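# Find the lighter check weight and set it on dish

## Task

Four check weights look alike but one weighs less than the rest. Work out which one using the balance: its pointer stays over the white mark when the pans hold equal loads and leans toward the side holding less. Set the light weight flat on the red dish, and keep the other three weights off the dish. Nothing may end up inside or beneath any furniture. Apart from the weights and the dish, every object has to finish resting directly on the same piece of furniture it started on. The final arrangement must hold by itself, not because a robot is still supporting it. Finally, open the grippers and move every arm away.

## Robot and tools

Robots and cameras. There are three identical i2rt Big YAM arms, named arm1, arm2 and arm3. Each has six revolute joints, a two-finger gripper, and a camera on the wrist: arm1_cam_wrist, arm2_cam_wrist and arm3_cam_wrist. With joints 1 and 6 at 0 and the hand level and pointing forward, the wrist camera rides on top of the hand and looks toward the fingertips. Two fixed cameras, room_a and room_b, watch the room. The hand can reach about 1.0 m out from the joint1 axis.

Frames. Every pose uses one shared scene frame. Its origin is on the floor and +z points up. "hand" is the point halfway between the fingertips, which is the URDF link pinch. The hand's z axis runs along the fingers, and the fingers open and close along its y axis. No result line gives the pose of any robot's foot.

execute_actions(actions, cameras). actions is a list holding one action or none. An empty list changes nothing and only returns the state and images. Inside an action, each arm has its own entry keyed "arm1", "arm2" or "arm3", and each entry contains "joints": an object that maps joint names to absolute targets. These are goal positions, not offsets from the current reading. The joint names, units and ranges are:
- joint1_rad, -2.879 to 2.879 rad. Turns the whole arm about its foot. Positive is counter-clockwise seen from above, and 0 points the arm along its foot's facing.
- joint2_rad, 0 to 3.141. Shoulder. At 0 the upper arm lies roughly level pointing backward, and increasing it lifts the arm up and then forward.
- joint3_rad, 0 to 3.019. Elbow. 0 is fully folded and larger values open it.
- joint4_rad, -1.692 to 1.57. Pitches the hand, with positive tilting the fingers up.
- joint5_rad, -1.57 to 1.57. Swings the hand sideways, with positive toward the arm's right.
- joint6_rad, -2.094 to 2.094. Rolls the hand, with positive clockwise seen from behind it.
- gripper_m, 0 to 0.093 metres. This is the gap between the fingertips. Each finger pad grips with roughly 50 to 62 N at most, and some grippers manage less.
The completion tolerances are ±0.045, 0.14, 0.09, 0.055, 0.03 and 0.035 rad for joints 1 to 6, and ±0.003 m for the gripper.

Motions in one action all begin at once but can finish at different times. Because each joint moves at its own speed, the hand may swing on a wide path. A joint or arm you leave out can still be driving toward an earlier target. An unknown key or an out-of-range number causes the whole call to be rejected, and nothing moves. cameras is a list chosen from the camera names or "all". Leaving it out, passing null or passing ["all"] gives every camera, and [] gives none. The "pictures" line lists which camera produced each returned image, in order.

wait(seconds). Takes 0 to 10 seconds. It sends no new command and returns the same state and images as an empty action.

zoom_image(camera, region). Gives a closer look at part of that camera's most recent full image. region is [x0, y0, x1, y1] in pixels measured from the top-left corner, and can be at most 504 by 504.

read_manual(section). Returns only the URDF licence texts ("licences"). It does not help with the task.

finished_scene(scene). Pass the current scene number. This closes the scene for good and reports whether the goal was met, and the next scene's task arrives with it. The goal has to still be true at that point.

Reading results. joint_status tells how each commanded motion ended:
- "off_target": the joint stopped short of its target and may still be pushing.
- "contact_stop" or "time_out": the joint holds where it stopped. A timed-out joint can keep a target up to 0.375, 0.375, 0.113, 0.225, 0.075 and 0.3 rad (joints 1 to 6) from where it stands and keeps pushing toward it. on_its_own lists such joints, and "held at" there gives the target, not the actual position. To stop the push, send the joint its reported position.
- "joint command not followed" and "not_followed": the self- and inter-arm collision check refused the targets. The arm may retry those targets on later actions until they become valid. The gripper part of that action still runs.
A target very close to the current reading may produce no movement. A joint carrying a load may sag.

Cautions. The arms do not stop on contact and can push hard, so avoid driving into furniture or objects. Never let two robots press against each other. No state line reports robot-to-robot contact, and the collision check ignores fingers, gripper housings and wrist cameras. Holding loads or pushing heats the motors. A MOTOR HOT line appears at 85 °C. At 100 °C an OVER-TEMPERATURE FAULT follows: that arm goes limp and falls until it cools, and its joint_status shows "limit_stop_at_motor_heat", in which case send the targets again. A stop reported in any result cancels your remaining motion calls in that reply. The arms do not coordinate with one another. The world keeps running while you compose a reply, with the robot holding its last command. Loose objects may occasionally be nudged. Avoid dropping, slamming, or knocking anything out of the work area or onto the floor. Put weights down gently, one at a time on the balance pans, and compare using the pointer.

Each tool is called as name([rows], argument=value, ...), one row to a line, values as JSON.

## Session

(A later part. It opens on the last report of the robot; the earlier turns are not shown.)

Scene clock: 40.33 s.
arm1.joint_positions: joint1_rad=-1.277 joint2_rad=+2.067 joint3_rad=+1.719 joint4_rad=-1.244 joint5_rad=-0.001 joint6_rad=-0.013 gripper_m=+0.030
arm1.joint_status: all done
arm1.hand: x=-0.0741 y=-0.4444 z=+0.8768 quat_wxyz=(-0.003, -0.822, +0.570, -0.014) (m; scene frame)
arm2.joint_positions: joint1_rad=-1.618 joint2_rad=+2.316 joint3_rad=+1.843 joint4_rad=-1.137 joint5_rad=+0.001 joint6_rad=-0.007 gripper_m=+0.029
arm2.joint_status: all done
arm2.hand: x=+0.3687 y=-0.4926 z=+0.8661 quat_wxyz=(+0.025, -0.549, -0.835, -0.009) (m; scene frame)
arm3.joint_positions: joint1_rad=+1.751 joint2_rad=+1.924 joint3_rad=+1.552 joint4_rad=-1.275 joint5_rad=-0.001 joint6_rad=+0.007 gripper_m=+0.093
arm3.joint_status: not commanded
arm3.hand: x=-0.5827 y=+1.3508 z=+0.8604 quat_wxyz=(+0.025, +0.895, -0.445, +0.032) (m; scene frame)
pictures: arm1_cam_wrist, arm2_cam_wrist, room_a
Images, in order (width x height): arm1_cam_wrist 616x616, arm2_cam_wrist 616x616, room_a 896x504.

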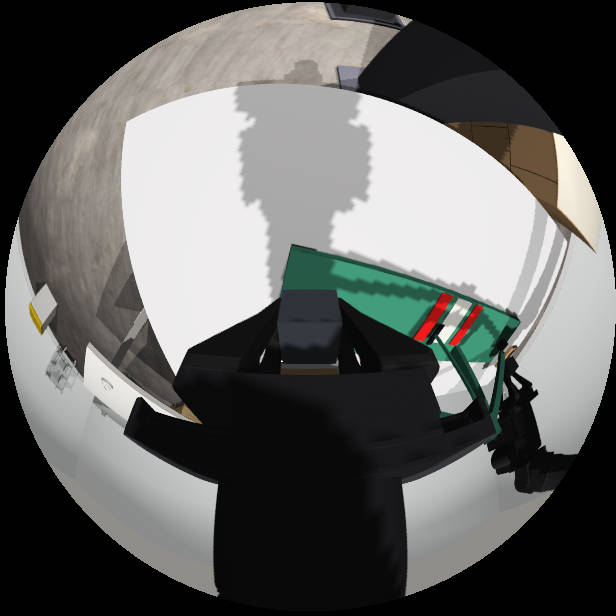

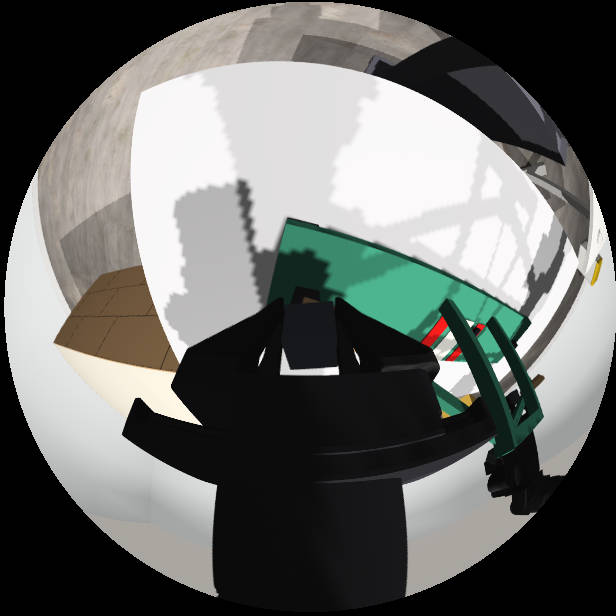

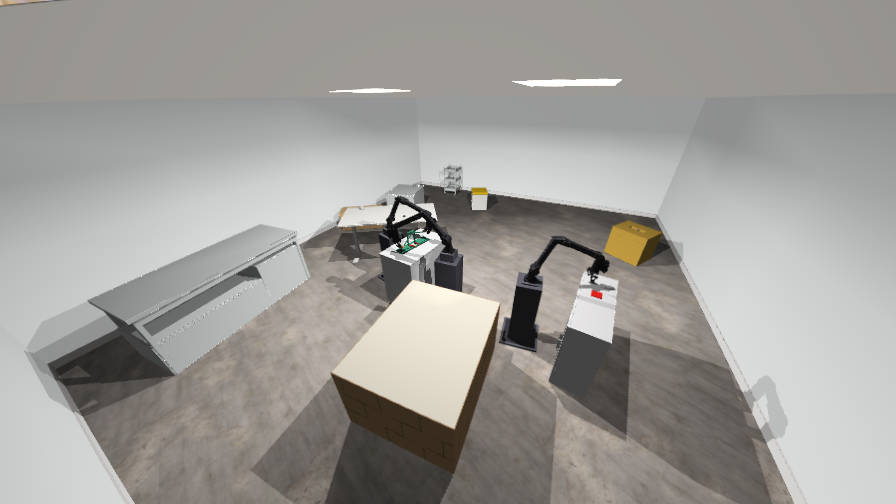

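execute_actions([
  {"arm1":{"joints":{"gripper_m":0.06}},"arm2":{"joints":{"joint2_rad":2.37,"joint3_rad":2.0,"joint4_rad":-1.17}}},
], cameras=["arm2_cam_wrist"])

execute_actions([
  {"arm2":{"joints":{"gripper_m":0.06}}},
], cameras=[])

execute_actions([
  {"arm1":{"joints":{"joint2_rad":1.75,"joint3_rad":1.6,"joint4_rad":-1.4}},"arm2":{"joints":{"joint2_rad":2.05,"joint3_rad":1.8,"joint4_rad":-1.3}}},
], cameras=["arm1_cam_wrist","arm2_cam_wrist"])

Scene clock: 43.33 s.
arm1.joint_positions: joint1_rad=-1.277 joint2_rad=+2.067 joint3_rad=+1.730 joint4_rad=-1.244 joint5_rad=-0.001 joint6_rad=-0.013 gripper_m=+0.060
arm1.joint_status: all done
arm1.hand: x=-0.0756 y=-0.4405 z=+0.8807 quat_wxyz=(+0.000, -0.822, +0.570, -0.010) (m; scene frame)
arm2.joint_positions: joint1_rad=-1.618 joint2_rad=+2.353 joint3_rad=+1.944 joint4_rad=-1.155 joint5_rad=+0.001 joint6_rad=-0.007 gripper_m=+0.029
arm2.joint_status: all done
arm2.hand: x=+0.3805 y=-0.5201 z=+0.8759 quat_wxyz=(+0.006, -0.549, -0.836, +0.004) (m; scene frame)
arm3.joint_positions: joint1_rad=+1.751 joint2_rad=+1.924 joint3_rad=+1.552 joint4_rad=-1.275 joint5_rad=-0.001 joint6_rad=+0.007 gripper_m=+0.093
arm3.joint_status: not commanded
arm3.hand: x=-0.5827 y=+1.3508 z=+0.8604 quat_wxyz=(+0.025, +0.895, -0.445, +0.032) (m; scene frame)
pictures: arm2_cam_wrist
Images, in order (width x height): arm2_cam_wrist 616x616.

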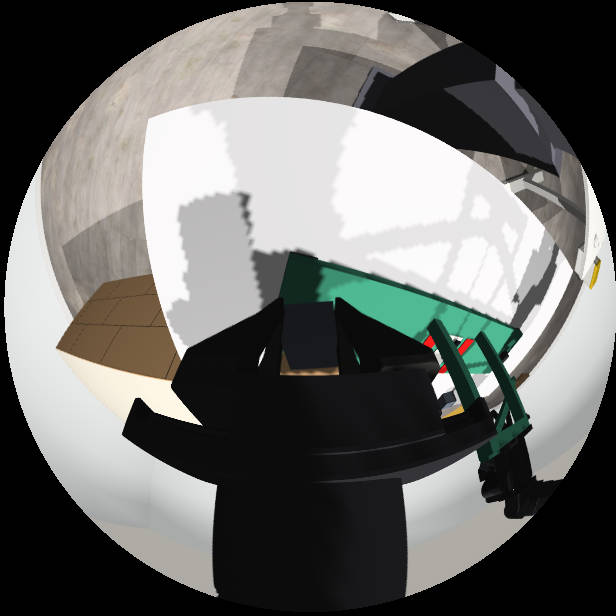

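Scene clock: 43.97 s.
arm1.joint_positions: joint1_rad=-1.277 joint2_rad=+2.067 joint3_rad=+1.730 joint4_rad=-1.244 joint5_rad=-0.001 joint6_rad=-0.013 gripper_m=+0.060
arm1.joint_status: not commanded
arm1.hand: x=-0.0756 y=-0.4405 z=+0.8807 quat_wxyz=(+0.000, -0.822, +0.570, -0.010) (m; scene frame)
arm2.joint_positions: joint1_rad=-1.618 joint2_rad=+2.353 joint3_rad=+1.944 joint4_rad=-1.155 joint5_rad=+0.001 joint6_rad=-0.007 gripper_m=+0.060
arm2.joint_status: all done
arm2.hand: x=+0.3806 y=-0.5203 z=+0.8761 quat_wxyz=(+0.006, -0.549, -0.836, +0.004) (m; scene frame)
arm3.joint_positions: joint1_rad=+1.751 joint2_rad=+1.924 joint3_rad=+1.552 joint4_rad=-1.275 joint5_rad=-0.001 joint6_rad=+0.007 gripper_m=+0.093
arm3.joint_status: not commanded
arm3.hand: x=-0.5827 y=+1.3508 z=+0.8604 quat_wxyz=(+0.025, +0.895, -0.445, +0.032) (m; scene frame)
pictures: none
No camera images: the call's "cameras" was empty. Leave "cameras" out to get every camera's image.

Scene clock: 45.37 s.
arm1.joint_positions: joint1_rad=-1.277 joint2_rad=+1.720 joint3_rad=+1.596 joint4_rad=-1.388 joint5_rad=-0.001 joint6_rad=-0.013 gripper_m=+0.060
arm1.joint_status: all done
arm1.hand: x=-0.0501 y=-0.5166 z=+1.0248 quat_wxyz=(+0.020, -0.822, +0.569, +0.018) (m; scene frame)
arm2.joint_positions: joint1_rad=-1.618 joint2_rad=+2.031 joint3_rad=+1.807 joint4_rad=-1.289 joint5_rad=+0.001 joint6_rad=-0.007 gripper_m=+0.060
arm2.joint_status: all done
arm2.hand: x=+0.3629 y=-0.4739 z=+1.0322 quat_wxyz=(-0.015, -0.549, -0.835, +0.018) (m; scene frame)
arm3.joint_positions: joint1_rad=+1.751 joint2_rad=+1.924 joint3_rad=+1.552 joint4_rad=-1.275 joint5_rad=-0.001 joint6_rad=+0.007 gripper_m=+0.093
arm3.joint_status: not commanded
arm3.hand: x=-0.5827 y=+1.3508 z=+0.8604 quat_wxyz=(+0.025, +0.895, -0.445, +0.032) (m; scene frame)
pictures: arm1_cam_wrist, arm2_cam_wrist
Images, in order (width x height): arm1_cam_wrist 616x616, arm2_cam_wrist 616x616.

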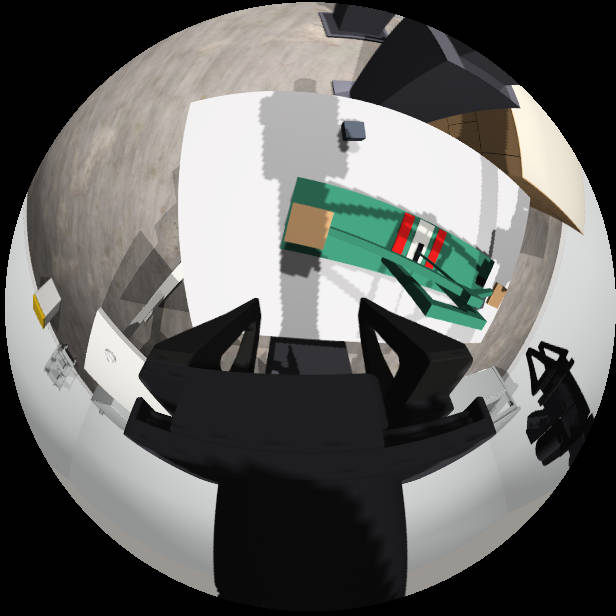

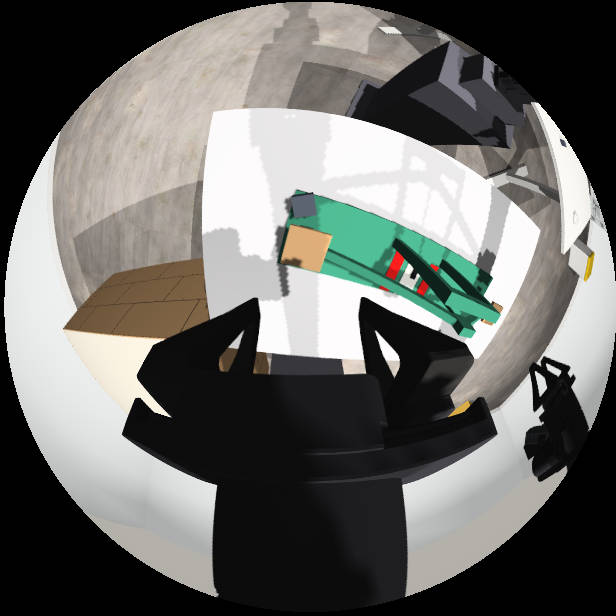

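execute_actions([
  {"arm1":{"joints":{"joint1_rad":-1.36,"joint2_rad":2.15,"joint3_rad":1.85,"joint4_rad":-1.27}},"arm2":{"joints":{"joint2_rad":2.4,"joint3_rad":2.0,"joint4_rad":-1.17}}},
], cameras=["arm1_cam_wrist","arm2_cam_wrist"])

Scene clock: 49.93 s.
arm1.joint_positions: joint1_rad=-1.367 joint2_rad=+2.157 joint3_rad=+1.812 joint4_rad=-1.278 joint5_rad=-0.001 joint6_rad=-0.013 gripper_m=+0.060
arm1.joint_status: all done
arm1.hand: x=-0.0258 y=-0.4101 z=+0.8559 quat_wxyz=(-0.013, -0.795, +0.606, -0.026) (m; scene frame)
arm2.joint_positions: joint1_rad=-1.618 joint2_rad=+2.406 joint3_rad=+1.963 joint4_rad=-1.177 joint5_rad=+0.001 joint6_rad=-0.007 gripper_m=+0.060
arm2.joint_status: all done
arm2.hand: x=+0.3770 y=-0.5129 z=+0.8471 quat_wxyz=(+0.029, -0.549, -0.835, -0.011) (m; scene frame)
arm3.joint_positions: joint1_rad=+1.751 joint2_rad=+1.924 joint3_rad=+1.552 joint4_rad=-1.275 joint5_rad=-0.001 joint6_rad=+0.007 gripper_m=+0.093
arm3.joint_status: not commanded
arm3.hand: x=-0.5827 y=+1.3508 z=+0.8604 quat_wxyz=(+0.025, +0.895, -0.445, +0.032) (m; scene frame)
pictures: arm1_cam_wrist, arm2_cam_wrist
Images, in order (width x height): arm1_cam_wrist 616x616, arm2_cam_wrist 616x616.

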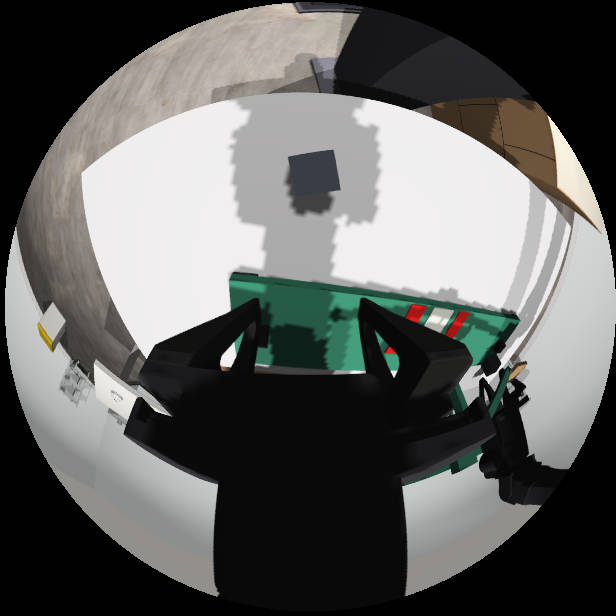

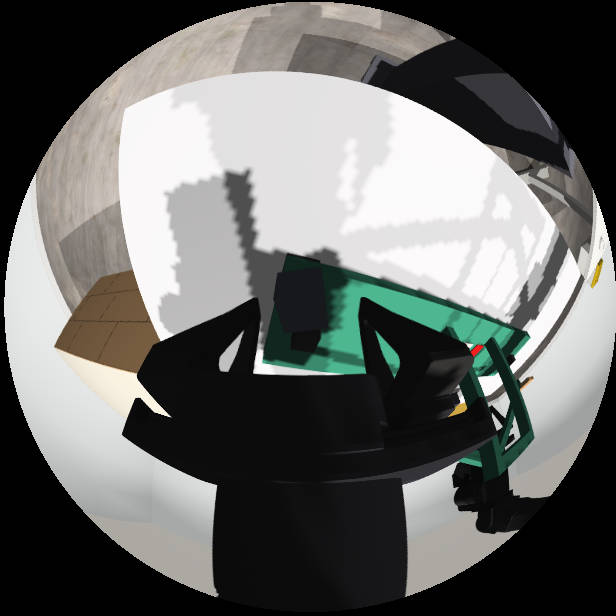

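execute_actions([
  {"arm1":{"joints":{"joint2_rad":2.42,"joint3_rad":2.12,"joint4_rad":-1.27}},"arm2":{"joints":{"joint1_rad":-1.6,"joint2_rad":2.48,"joint3_rad":2.06,"joint4_rad":-1.16}}},
], cameras=["arm1_cam_wrist","arm2_cam_wrist"])

Scene clock: 52.40 s.
arm1.joint_positions: joint1_rad=-1.367 joint2_rad=+2.410 joint3_rad=+2.074 joint4_rad=-1.277 joint5_rad=-0.001 joint6_rad=-0.013 gripper_m=+0.060
arm1.joint_status: all done
arm1.hand: x=-0.0413 y=-0.3475 z=+0.7838 quat_wxyz=(-0.009, -0.795, +0.606, -0.022) (m; scene frame)
arm2.joint_positions: joint1_rad=-1.608 joint2_rad=+2.456 joint3_rad=+2.013 joint4_rad=-1.171 joint5_rad=+0.001 joint6_rad=-0.007 gripper_m=+0.060
arm2.joint_status: all done
arm2.hand: x=+0.3872 y=-0.5205 z=+0.8303 quat_wxyz=(+0.027, -0.545, -0.838, -0.010) (m; scene frame)
arm3.joint_positions: joint1_rad=+1.751 joint2_rad=+1.924 joint3_rad=+1.552 joint4_rad=-1.275 joint5_rad=-0.001 joint6_rad=+0.007 gripper_m=+0.093
arm3.joint_status: not commanded
arm3.hand: x=-0.5827 y=+1.3508 z=+0.8604 quat_wxyz=(+0.025, +0.895, -0.445, +0.032) (m; scene frame)
pictures: arm1_cam_wrist, arm2_cam_wrist
Images, in order (width x height): arm1_cam_wrist 616x616, arm2_cam_wrist 616x616.

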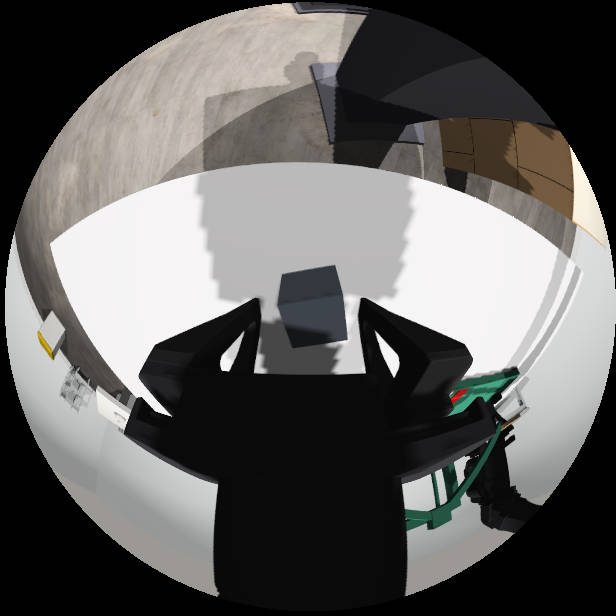

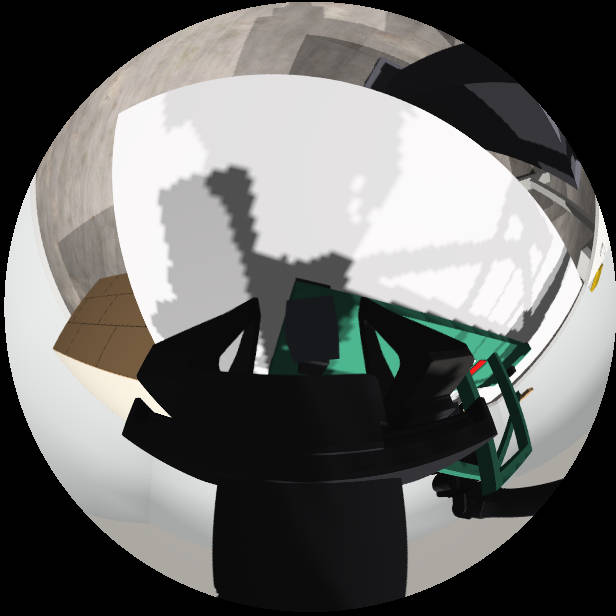

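execute_actions([
  {"arm1":{"joints":{"joint2_rad":2.5,"joint3_rad":2.19,"joint4_rad":-1.3}},"arm2":{"joints":{"joint2_rad":2.5,"joint4_rad":-1.1}}},
], cameras=[])

execute_actions([
  {"arm1":{"joints":{"gripper_m":0.0}},"arm2":{"joints":{"gripper_m":0.0}}},
], cameras=["arm1_cam_wrist","arm2_cam_wrist"])

Scene clock: 57.80 s.
arm1.joint_positions: joint1_rad=-1.367 joint2_rad=+2.454 joint3_rad=+2.148 joint4_rad=-1.287 joint5_rad=-0.001 joint6_rad=-0.012 gripper_m=+0.060
arm1.joint_status: all done
arm1.hand: x=-0.0455 y=-0.3310 z=+0.7798 quat_wxyz=(-0.003, -0.795, +0.606, -0.014) (m; scene frame)
arm2.joint_positions: joint1_rad=-1.608 joint2_rad=+2.472 joint3_rad=+2.013 joint4_rad=-1.116 joint5_rad=+0.001 joint6_rad=-0.007 gripper_m=+0.060
arm2.joint_status: all done
arm2.hand: x=+0.3910 y=-0.5295 z=+0.8190 quat_wxyz=(+0.010, -0.545, -0.838, +0.001) (m; scene frame)
arm3.joint_positions: joint1_rad=+1.751 joint2_rad=+1.924 joint3_rad=+1.552 joint4_rad=-1.275 joint5_rad=-0.001 joint6_rad=+0.007 gripper_m=+0.093
arm3.joint_status: not commanded
arm3.hand: x=-0.5827 y=+1.3508 z=+0.8604 quat_wxyz=(+0.025, +0.895, -0.445, +0.032) (m; scene frame)
pictures: none
No camera images: the call's "cameras" was empty. Leave "cameras" out to get every camera's image.

Scene clock: 58.43 s.
arm1.joint_positions: joint1_rad=-1.367 joint2_rad=+2.454 joint3_rad=+2.148 joint4_rad=-1.287 joint5_rad=-0.001 joint6_rad=-0.012 gripper_m=+0.030
arm1.joint_status: gripper_m off_target (ended at +0.030, target +0.000)
arm1.hand: x=-0.0455 y=-0.3312 z=+0.7798 quat_wxyz=(-0.004, -0.795, +0.606, -0.015) (m; scene frame)
arm2.joint_positions: joint1_rad=-1.608 joint2_rad=+2.472 joint3_rad=+2.013 joint4_rad=-1.114 joint5_rad=+0.001 joint6_rad=-0.007 gripper_m=+0.001
arm2.joint_status: all done
arm2.hand: x=+0.3912 y=-0.5299 z=+0.8190 quat_wxyz=(+0.010, -0.545, -0.838, +0.001) (m; scene frame)
arm3.joint_positions: joint1_rad=+1.751 joint2_rad=+1.924 joint3_rad=+1.552 joint4_rad=-1.275 joint5_rad=-0.001 joint6_rad=+0.007 gripper_m=+0.093
arm3.joint_status: not commanded
arm3.hand: x=-0.5827 y=+1.3508 z=+0.8604 quat_wxyz=(+0.025, +0.895, -0.445, +0.032) (m; scene frame)
pictures: arm1_cam_wrist, arm2_cam_wrist
Images, in order (width x height): arm1_cam_wrist 616x616, arm2_cam_wrist 616x616.

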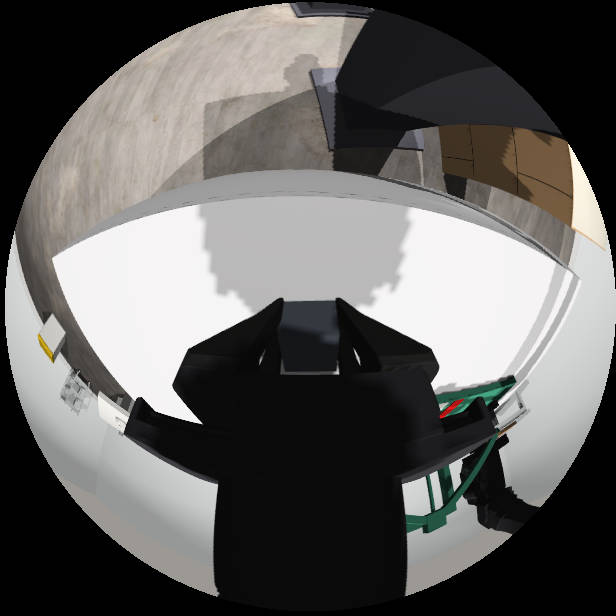

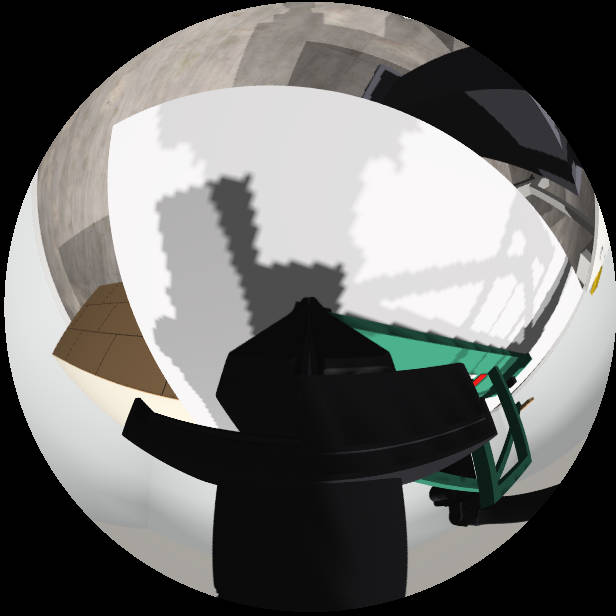

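execute_actions([
  {"arm1":{"joints":{"joint1_rad":-1.3,"joint2_rad":2.05,"joint3_rad":1.72,"joint4_rad":-1.25}},"arm2":{"joints":{"gripper_m":0.06}}},
], cameras=[])

execute_actions([
  {"arm1":{"joints":{"joint2_rad":2.13}},"arm2":{"joints":{"joint2_rad":2.55,"joint4_rad":-1.03}}},
], cameras=["arm1_cam_wrist","arm2_cam_wrist","room_a"])

Scene clock: 62.20 s.
arm1.joint_positions: joint1_rad=-1.295 joint2_rad=+2.039 joint3_rad=+1.719 joint4_rad=-1.255 joint5_rad=+0.000 joint6_rad=-0.012 gripper_m=+0.030
arm1.joint_status: all done
arm1.hand: x=-0.0634 y=-0.4419 z=+0.8937 quat_wxyz=(+0.002, -0.816, +0.577, -0.008) (m; scene frame)
arm2.joint_positions: joint1_rad=-1.608 joint2_rad=+2.472 joint3_rad=+2.013 joint4_rad=-1.114 joint5_rad=+0.001 joint6_rad=-0.007 gripper_m=+0.060
arm2.joint_status: all done
arm2.hand: x=+0.3912 y=-0.5299 z=+0.8190 quat_wxyz=(+0.010, -0.545, -0.838, +0.001) (m; scene frame)
arm3.joint_positions: joint1_rad=+1.751 joint2_rad=+1.924 joint3_rad=+1.552 joint4_rad=-1.275 joint5_rad=-0.001 joint6_rad=+0.007 gripper_m=+0.093
arm3.joint_status: not commanded
arm3.hand: x=-0.5827 y=+1.3508 z=+0.8604 quat_wxyz=(+0.025, +0.895, -0.445, +0.032) (m; scene frame)
pictures: none
No camera images: the call's "cameras" was empty. Leave "cameras" out to get every camera's image.

Scene clock: 63.20 s.
arm1.joint_positions: joint1_rad=-1.295 joint2_rad=+2.124 joint3_rad=+1.714 joint4_rad=-1.255 joint5_rad=+0.000 joint6_rad=-0.012 gripper_m=+0.030
arm1.joint_status: all done
arm1.hand: x=-0.0597 y=-0.4506 z=+0.8418 quat_wxyz=(-0.024, -0.815, +0.577, -0.045) (m; scene frame)
arm2.joint_positions: joint1_rad=-1.609 joint2_rad=+2.502 joint3_rad=+2.024 joint4_rad=-1.044 joint5_rad=+0.000 joint6_rad=-0.006 gripper_m=+0.060
arm2.joint_status: all done
arm2.hand: x=+0.3965 y=-0.5433 z=+0.8026 quat_wxyz=(-0.012, -0.546, -0.838, +0.015) (m; scene frame)
arm3.joint_positions: joint1_rad=+1.751 joint2_rad=+1.924 joint3_rad=+1.552 joint4_rad=-1.275 joint5_rad=-0.001 joint6_rad=+0.007 gripper_m=+0.093
arm3.joint_status: not commanded
arm3.hand: x=-0.5827 y=+1.3508 z=+0.8604 quat_wxyz=(+0.025, +0.895, -0.445, +0.032) (m; scene frame)
pictures: arm1_cam_wrist, arm2_cam_wrist, room_a
Images, in order (width x height): arm1_cam_wrist 616x616, arm2_cam_wrist 616x616, room_a 896x504.

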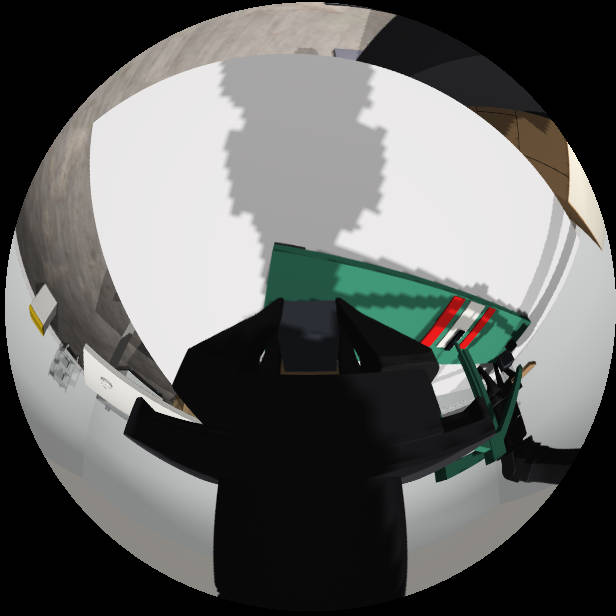

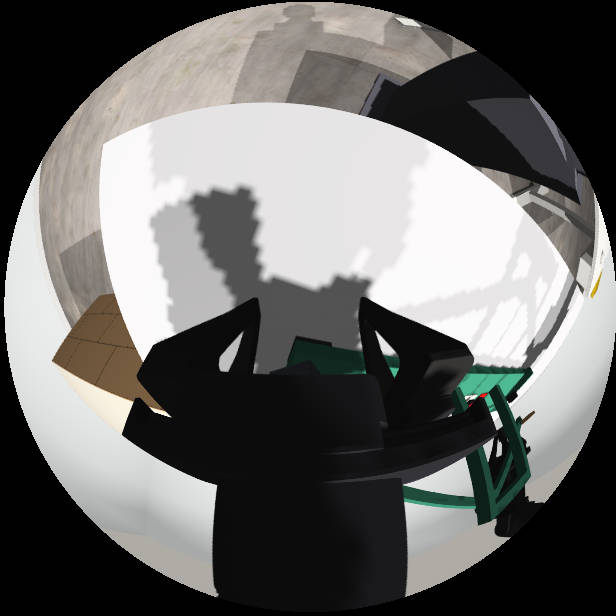

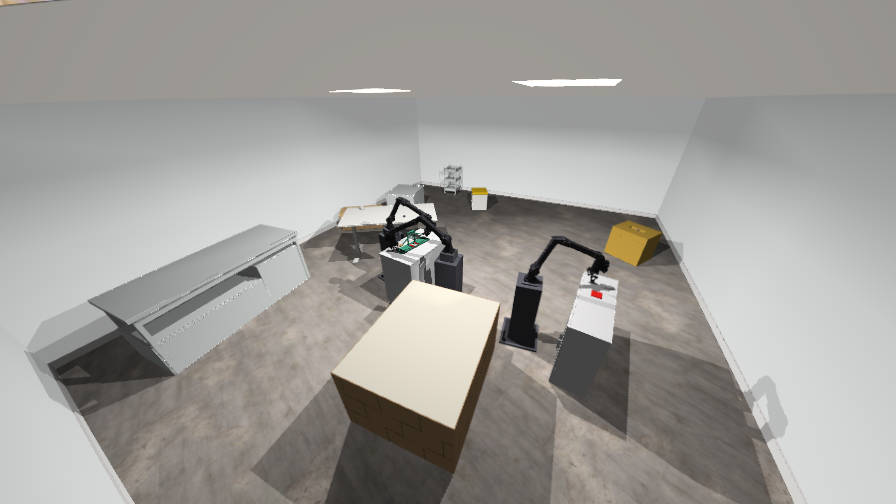

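execute_actions([
  {"arm1":{"joints":{"gripper_m":0.06}},"arm2":{"joints":{"joint2_rad":2.55,"joint4_rad":-1.13}}},
], cameras=["arm1_cam_wrist","arm2_cam_wrist"])

Scene clock: 65.43 s.
arm1.joint_positions: joint1_rad=-1.295 joint2_rad=+2.124 joint3_rad=+1.714 joint4_rad=-1.255 joint5_rad=+0.000 joint6_rad=-0.012 gripper_m=+0.060
arm1.joint_status: all done
arm1.hand: x=-0.0597 y=-0.4506 z=+0.8418 quat_wxyz=(-0.024, -0.815, +0.577, -0.045) (m; scene frame)
arm2.joint_positions: joint1_rad=-1.609 joint2_rad=+2.502 joint3_rad=+2.024 joint4_rad=-1.111 joint5_rad=+0.000 joint6_rad=-0.006 gripper_m=+0.060
arm2.joint_status: all done
arm2.hand: x=+0.3899 y=-0.5281 z=+0.8026 quat_wxyz=(+0.016, -0.546, -0.838, -0.004) (m; scene frame)
arm3.joint_positions: joint1_rad=+1.751 joint2_rad=+1.924 joint3_rad=+1.552 joint4_rad=-1.275 joint5_rad=-0.001 joint6_rad=+0.007 gripper_m=+0.093
arm3.joint_status: not commanded
arm3.hand: x=-0.5827 y=+1.3508 z=+0.8604 quat_wxyz=(+0.025, +0.895, -0.445, +0.032) (m; scene frame)
pictures: arm1_cam_wrist, arm2_cam_wrist
Images, in order (width x height): arm1_cam_wrist 616x616, arm2_cam_wrist 616x616.

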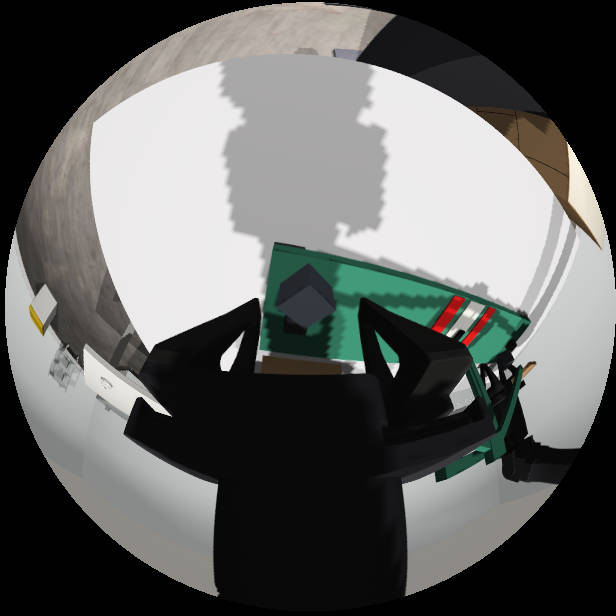

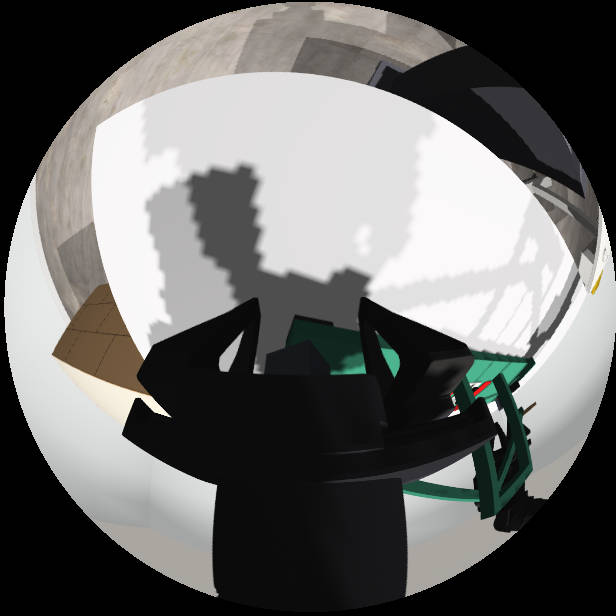

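execute_actions([
  {"arm1":{"joints":{"joint2_rad":2.2,"joint3_rad":1.84,"joint4_rad":-1.27,"joint6_rad":0.7,"gripper_m":0.075}},"arm2":{"joints":{"joint1_rad":-1.63,"joint2_rad":2.45,"joint3_rad":1.97,"joint4_rad":-1.17,"joint6_rad":-0.5,"gripper_m":0.075}}},
], cameras=["arm1_cam_wrist","arm2_cam_wrist"])

Scene clock: 68.90 s.
arm1.joint_positions: joint1_rad=-1.295 joint2_rad=+2.165 joint3_rad=+1.792 joint4_rad=-1.259 joint5_rad=+0.000 joint6_rad=+0.685 gripper_m=+0.075
arm1.joint_status: all done
arm1.hand: x=-0.0678 y=-0.4268 z=+0.8432 quat_wxyz=(-0.003, -0.570, +0.821, -0.035) (m; scene frame)
arm2.joint_positions: joint1_rad=-1.622 joint2_rad=+2.456 joint3_rad=+1.984 joint4_rad=-1.156 joint5_rad=-0.004 joint6_rad=-0.475 gripper_m=+0.075
arm2.joint_status: all done
arm2.hand: x=+0.3760 y=-0.5163 z=+0.8214 quat_wxyz=(+0.026, -0.342, -0.939, -0.023) (m; scene frame)
arm3.joint_positions: joint1_rad=+1.751 joint2_rad=+1.924 joint3_rad=+1.552 joint4_rad=-1.275 joint5_rad=-0.001 joint6_rad=+0.007 gripper_m=+0.093
arm3.joint_status: not commanded
arm3.hand: x=-0.5827 y=+1.3508 z=+0.8604 quat_wxyz=(+0.025, +0.895, -0.445, +0.032) (m; scene frame)
pictures: arm1_cam_wrist, arm2_cam_wrist
Images, in order (width x height): arm1_cam_wrist 616x616, arm2_cam_wrist 616x616.

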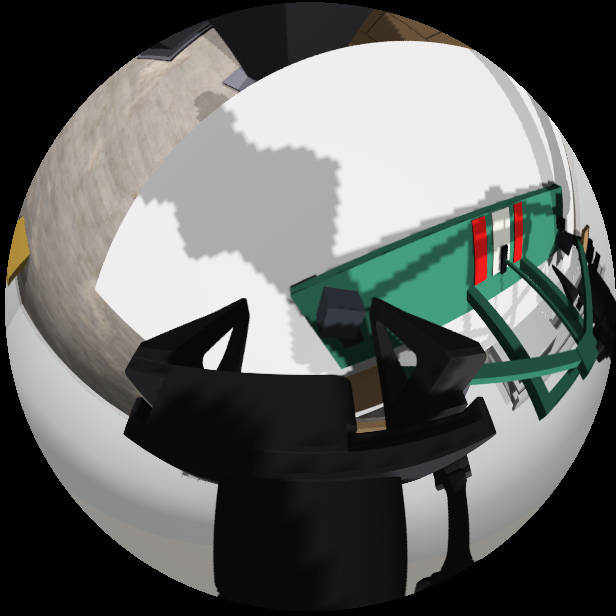

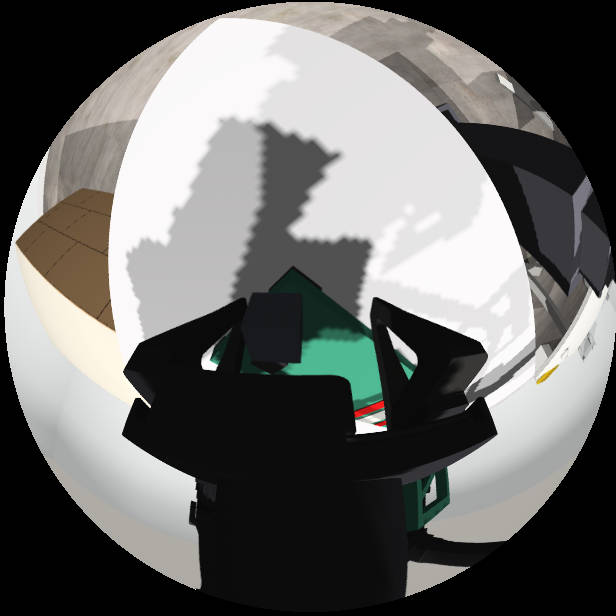

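execute_actions([
  {"arm1":{"joints":{"joint1_rad":-1.34,"joint2_rad":2.24,"joint3_rad":1.8,"joint4_rad":-1.2}},"arm2":{"joints":{"joint1_rad":-1.585,"joint2_rad":2.52,"joint3_rad":1.97}}},
], cameras=["arm1_cam_wrist","arm2_cam_wrist"])

Scene clock: 71.73 s.
arm1.joint_positions: joint1_rad=-1.345 joint2_rad=+2.209 joint3_rad=+1.792 joint4_rad=-1.216 joint5_rad=+0.000 joint6_rad=+0.685 gripper_m=+0.075
arm1.joint_status: all done
arm1.hand: x=-0.0388 y=-0.4124 z=+0.8161 quat_wxyz=(-0.004, -0.549, +0.835, -0.034) (m; scene frame)
arm2.joint_positions: joint1_rad=-1.592 joint2_rad=+2.485 joint3_rad=+1.984 joint4_rad=-1.157 joint5_rad=+0.005 joint6_rad=-0.501 gripper_m=+0.075
arm2.joint_status: all done
arm2.hand: x=+0.3904 y=-0.5019 z=+0.8022 quat_wxyz=(+0.040, -0.315, -0.948, -0.031) (m; scene frame)
arm3.joint_positions: joint1_rad=+1.751 joint2_rad=+1.924 joint3_rad=+1.552 joint4_rad=-1.275 joint5_rad=-0.001 joint6_rad=+0.007 gripper_m=+0.093
arm3.joint_status: not commanded
arm3.hand: x=-0.5827 y=+1.3508 z=+0.8604 quat_wxyz=(+0.025, +0.895, -0.445, +0.032) (m; scene frame)
pictures: arm1_cam_wrist, arm2_cam_wrist
Images, in order (width x height): arm1_cam_wrist 616x616, arm2_cam_wrist 616x616.

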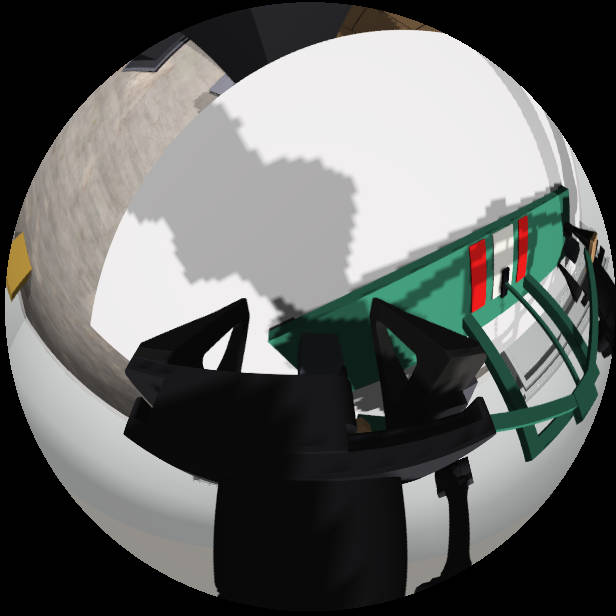

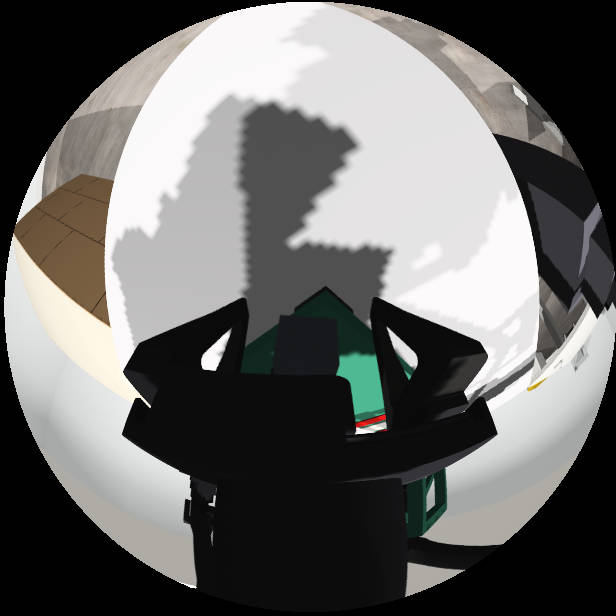

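execute_actions([
  {"arm1":{"joints":{"joint1_rad":-1.315,"joint2_rad":2.25,"joint4_rad":-1.29}},"arm2":{"joints":{"gripper_m":0}}},
], cameras=["arm1_cam_wrist"])

Scene clock: 73.63 s.
arm1.joint_positions: joint1_rad=-1.315 joint2_rad=+2.210 joint3_rad=+1.792 joint4_rad=-1.276 joint5_rad=+0.000 joint6_rad=+0.685 gripper_m=+0.075
arm1.joint_status: all done
arm1.hand: x=-0.0524 y=-0.4320 z=+0.8171 quat_wxyz=(-0.012, -0.560, +0.826, -0.064) (m; scene frame)
arm2.joint_positions: joint1_rad=-1.596 joint2_rad=+2.485 joint3_rad=+1.993 joint4_rad=-1.146 joint5_rad=-0.001 joint6_rad=-0.506 gripper_m=+0.030
arm2.joint_status: gripper_m off_target (ended at +0.030, target +0.000)
arm2.hand: x=+0.3914 y=-0.5086 z=+0.8044 quat_wxyz=(+0.031, -0.315, -0.948, -0.025) (m; scene frame)
arm3.joint_positions: joint1_rad=+1.751 joint2_rad=+1.924 joint3_rad=+1.552 joint4_rad=-1.275 joint5_rad=-0.001 joint6_rad=+0.007 gripper_m=+0.093
arm3.joint_status: not commanded
arm3.hand: x=-0.5827 y=+1.3508 z=+0.8604 quat_wxyz=(+0.025, +0.895, -0.445, +0.032) (m; scene frame)
pictures: arm1_cam_wrist
Images, in order (width x height): arm1_cam_wrist 616x616.

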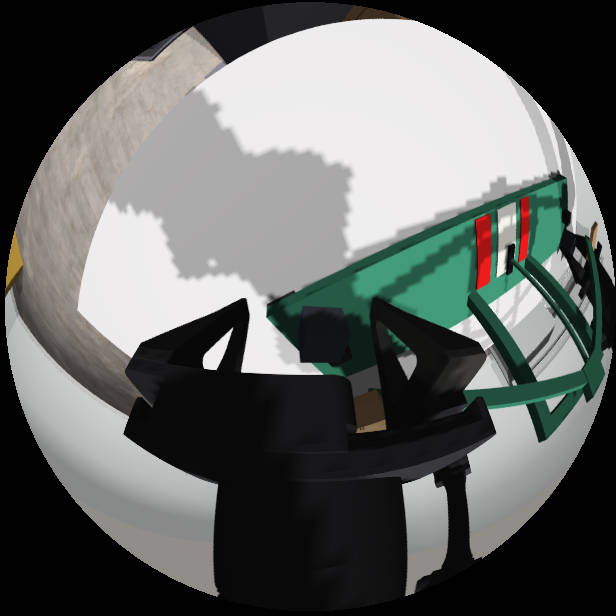

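execute_actions([
  {"arm1":{"joints":{"joint2_rad":2.29,"joint4_rad":-1.22}},"arm2":{"joints":{"joint2_rad":2.3,"joint4_rad":-1.3}}},
], cameras=[])

execute_actions([
  {"arm1":{"joints":{"gripper_m":0}},"arm2":{"joints":{"joint1_rad":-1.62,"joint2_rad":2.22,"joint3_rad":1.8,"joint4_rad":-1.14,"joint6_rad":0}}},
], cameras=["arm2_cam_wrist"])

Scene clock: 76.40 s.
arm1.joint_positions: joint1_rad=-1.315 joint2_rad=+2.252 joint3_rad=+1.792 joint4_rad=-1.235 joint5_rad=+0.002 joint6_rad=+0.688 gripper_m=+0.075
arm1.joint_status: all done
arm1.hand: x=-0.0531 y=-0.4285 z=+0.7901 quat_wxyz=(-0.011, -0.559, +0.826, -0.065) (m; scene frame)
arm2.joint_positions: joint1_rad=-1.577 joint2_rad=+2.283 joint3_rad=+1.980 joint4_rad=-1.285 joint5_rad=-0.003 joint6_rad=-0.495 gripper_m=+0.030
arm2.joint_status: all done
arm2.hand: x=+0.4047 y=-0.5015 z=+0.9351 quat_wxyz=(+0.013, -0.311, -0.950, -0.008) (m; scene frame)
arm3.joint_positions: joint1_rad=+1.751 joint2_rad=+1.924 joint3_rad=+1.552 joint4_rad=-1.275 joint5_rad=-0.001 joint6_rad=+0.007 gripper_m=+0.093
arm3.joint_status: not commanded
arm3.hand: x=-0.5827 y=+1.3508 z=+0.8604 quat_wxyz=(+0.025, +0.895, -0.445, +0.032) (m; scene frame)
pictures: none
No camera images: the call's "cameras" was empty. Leave "cameras" out to get every camera's image.

Scene clock: 77.90 s.
arm1.joint_positions: joint1_rad=-1.318 joint2_rad=+2.256 joint3_rad=+1.792 joint4_rad=-1.233 joint5_rad=+0.003 joint6_rad=+0.689 gripper_m=+0.001
arm1.joint_status: all done
arm1.hand: x=-0.0509 y=-0.4279 z=+0.7878 quat_wxyz=(-0.011, -0.558, +0.827, -0.065) (m; scene frame)
arm2.joint_positions: joint1_rad=-1.623 joint2_rad=+2.238 joint3_rad=+1.807 joint4_rad=-1.154 joint5_rad=-0.002 joint6_rad=-0.010 gripper_m=+0.030
arm2.joint_status: all done
arm2.hand: x=+0.3642 y=-0.4884 z=+0.9034 quat_wxyz=(+0.014, -0.550, -0.835, -0.003) (m; scene frame)
arm3.joint_positions: joint1_rad=+1.751 joint2_rad=+1.924 joint3_rad=+1.552 joint4_rad=-1.275 joint5_rad=-0.001 joint6_rad=+0.007 gripper_m=+0.093
arm3.joint_status: not commanded
arm3.hand: x=-0.5827 y=+1.3508 z=+0.8604 quat_wxyz=(+0.025, +0.895, -0.445, +0.032) (m; scene frame)
pictures: arm2_cam_wrist
Images, in order (width x height): arm2_cam_wrist 616x616.

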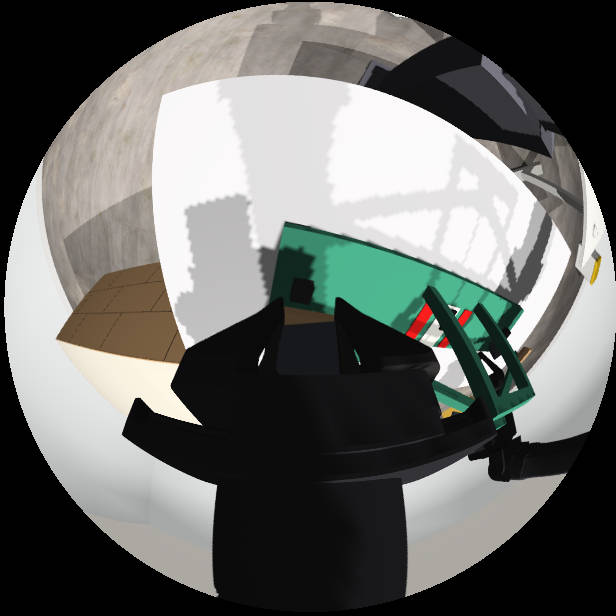

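execute_actions([
  {"arm1":{"joints":{"gripper_m":0.075,"joint2_rad":2.2}},"arm2":{"joints":{"joint2_rad":2.31,"joint4_rad":-1.1}}},
], cameras=["arm1_cam_wrist","arm2_cam_wrist"])

Scene clock: 79.70 s.
arm1.joint_positions: joint1_rad=-1.318 joint2_rad=+2.214 joint3_rad=+1.793 joint4_rad=-1.210 joint5_rad=+0.001 joint6_rad=+0.689 gripper_m=+0.075
arm1.joint_status: all done
arm1.hand: x=-0.0555 y=-0.4164 z=+0.8132 quat_wxyz=(-0.003, -0.559, +0.829, -0.034) (m; scene frame)
arm2.joint_positions: joint1_rad=-1.623 joint2_rad=+2.303 joint3_rad=+1.806 joint4_rad=-1.110 joint5_rad=+0.000 joint6_rad=-0.009 gripper_m=+0.030
arm2.joint_status: all done
arm2.hand: x=+0.3630 y=-0.4876 z=+0.8619 quat_wxyz=(+0.023, -0.551, -0.834, -0.008) (m; scene frame)
arm3.joint_positions: joint1_rad=+1.751 joint2_rad=+1.924 joint3_rad=+1.552 joint4_rad=-1.275 joint5_rad=-0.001 joint6_rad=+0.007 gripper_m=+0.093
arm3.joint_status: not commanded
arm3.hand: x=-0.5827 y=+1.3508 z=+0.8604 quat_wxyz=(+0.025, +0.895, -0.445, +0.032) (m; scene frame)
pictures: arm1_cam_wrist, arm2_cam_wrist
Images, in order (width x height): arm1_cam_wrist 616x616, arm2_cam_wrist 616x616.

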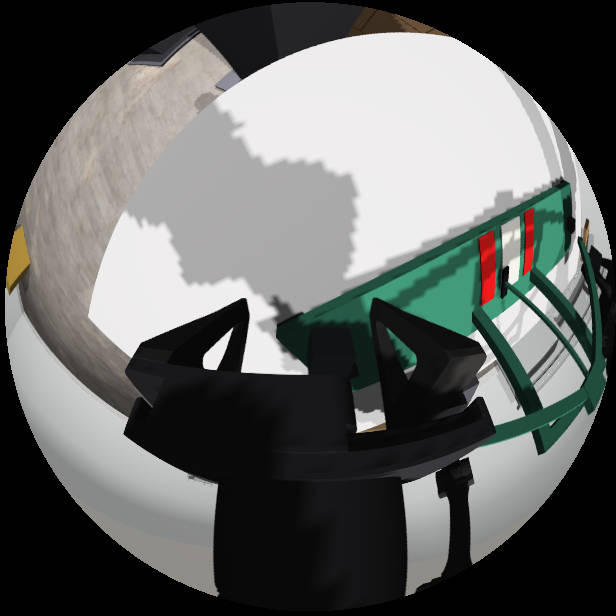

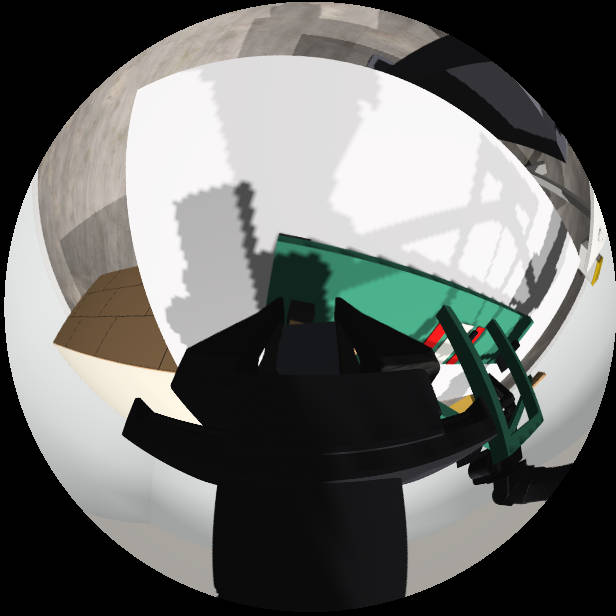

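execute_actions([
  {"arm1":{"joints":{"joint1_rad":-1.335,"joint2_rad":2.22,"joint4_rad":-1.33}},"arm2":{"joints":{"gripper_m":0.06}}},
], cameras=["arm1_cam_wrist","arm2_cam_wrist"])

Scene clock: 81.37 s.
arm1.joint_positions: joint1_rad=-1.330 joint2_rad=+2.214 joint3_rad=+1.793 joint4_rad=-1.316 joint5_rad=+0.001 joint6_rad=+0.689 gripper_m=+0.075
arm1.joint_status: all done
arm1.hand: x=-0.0411 y=-0.4390 z=+0.8164 quat_wxyz=(-0.018, -0.552, +0.829, -0.084) (m; scene frame)
arm2.joint_positions: joint1_rad=-1.623 joint2_rad=+2.303 joint3_rad=+1.806 joint4_rad=-1.110 joint5_rad=-0.001 joint6_rad=-0.008 gripper_m=+0.060
arm2.joint_status: all done
arm2.hand: x=+0.3634 y=-0.4874 z=+0.8619 quat_wxyz=(+0.023, -0.551, -0.834, -0.009) (m; scene frame)
arm3.joint_positions: joint1_rad=+1.751 joint2_rad=+1.924 joint3_rad=+1.552 joint4_rad=-1.275 joint5_rad=-0.001 joint6_rad=+0.007 gripper_m=+0.093
arm3.joint_status: not commanded
arm3.hand: x=-0.5827 y=+1.3508 z=+0.8604 quat_wxyz=(+0.025, +0.895, -0.445, +0.032) (m; scene frame)
pictures: arm1_cam_wrist, arm2_cam_wrist
Images, in order (width x height): arm1_cam_wrist 616x616, arm2_cam_wrist 616x616.

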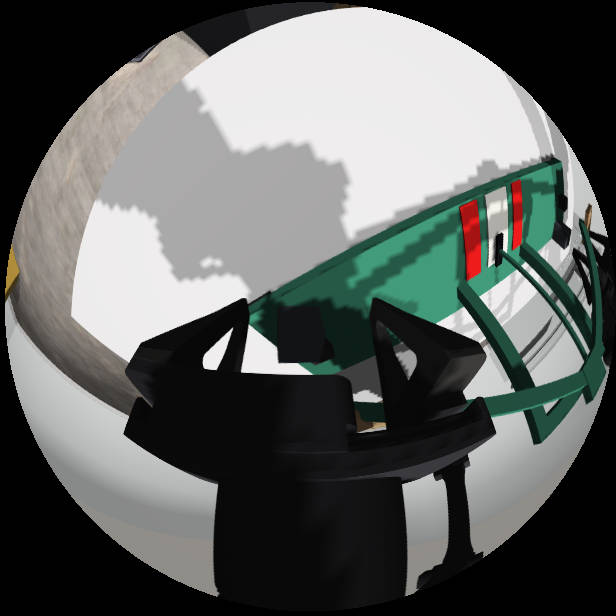

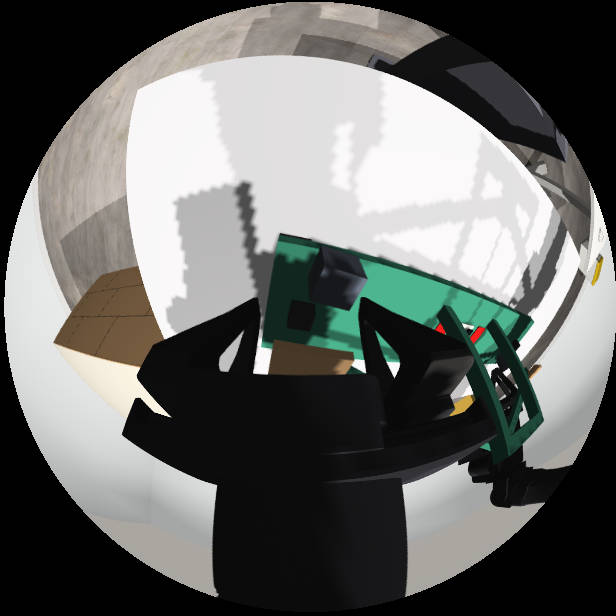

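execute_actions([
  {"arm1":{"joints":{"joint1_rad":-1.32,"joint2_rad":2.27,"joint4_rad":-1.28}},"arm2":{"joints":{"joint2_rad":2.33,"joint3_rad":1.88,"joint4_rad":-1.13,"gripper_m":0.08}}},
], cameras=["arm1_cam_wrist","arm2_cam_wrist"])

Scene clock: 84.73 s.
arm1.joint_positions: joint1_rad=-1.329 joint2_rad=+2.232 joint3_rad=+1.793 joint4_rad=-1.294 joint5_rad=+0.001 joint6_rad=+0.689 gripper_m=+0.075
arm1.joint_status: all done
arm1.hand: x=-0.0419 y=-0.4365 z=+0.8047 quat_wxyz=(-0.018, -0.552, +0.829, -0.083) (m; scene frame)
arm2.joint_positions: joint1_rad=-1.623 joint2_rad=+2.305 joint3_rad=+1.829 joint4_rad=-1.117 joint5_rad=-0.001 joint6_rad=-0.008 gripper_m=+0.080
arm2.joint_status: all done
arm2.hand: x=+0.3666 y=-0.4948 z=+0.8683 quat_wxyz=(+0.017, -0.551, -0.834, -0.005) (m; scene frame)
arm3.joint_positions: joint1_rad=+1.751 joint2_rad=+1.924 joint3_rad=+1.552 joint4_rad=-1.275 joint5_rad=-0.001 joint6_rad=+0.007 gripper_m=+0.093
arm3.joint_status: not commanded
arm3.hand: x=-0.5827 y=+1.3508 z=+0.8604 quat_wxyz=(+0.025, +0.895, -0.445, +0.032) (m; scene frame)
pictures: arm1_cam_wrist, arm2_cam_wrist
Images, in order (width x height): arm1_cam_wrist 616x616, arm2_cam_wrist 616x616.

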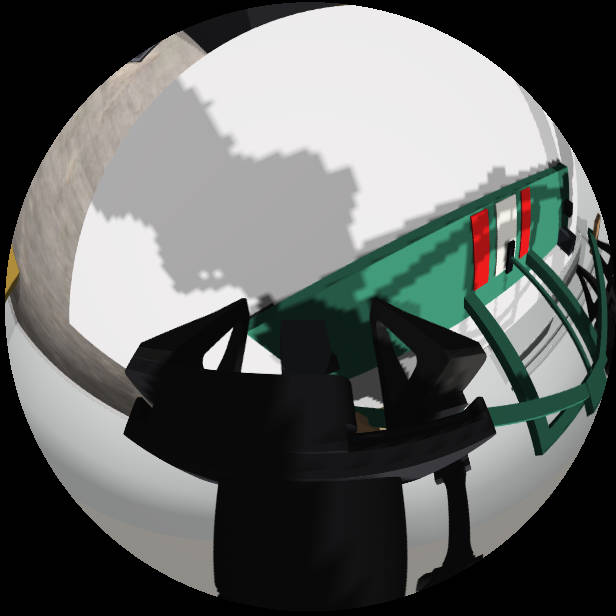

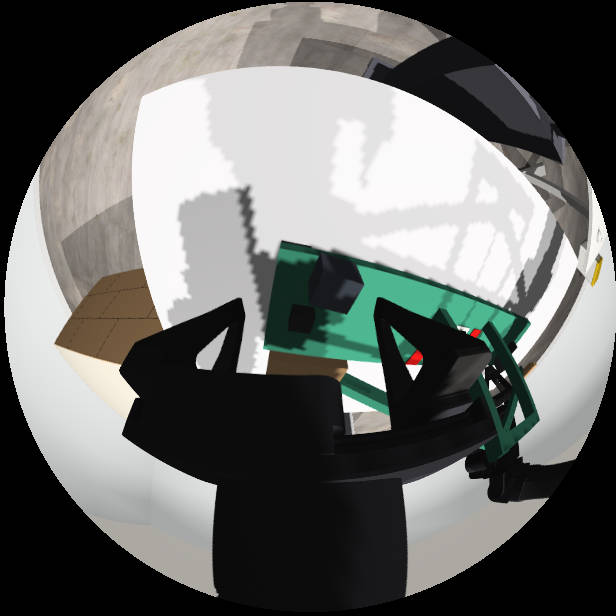

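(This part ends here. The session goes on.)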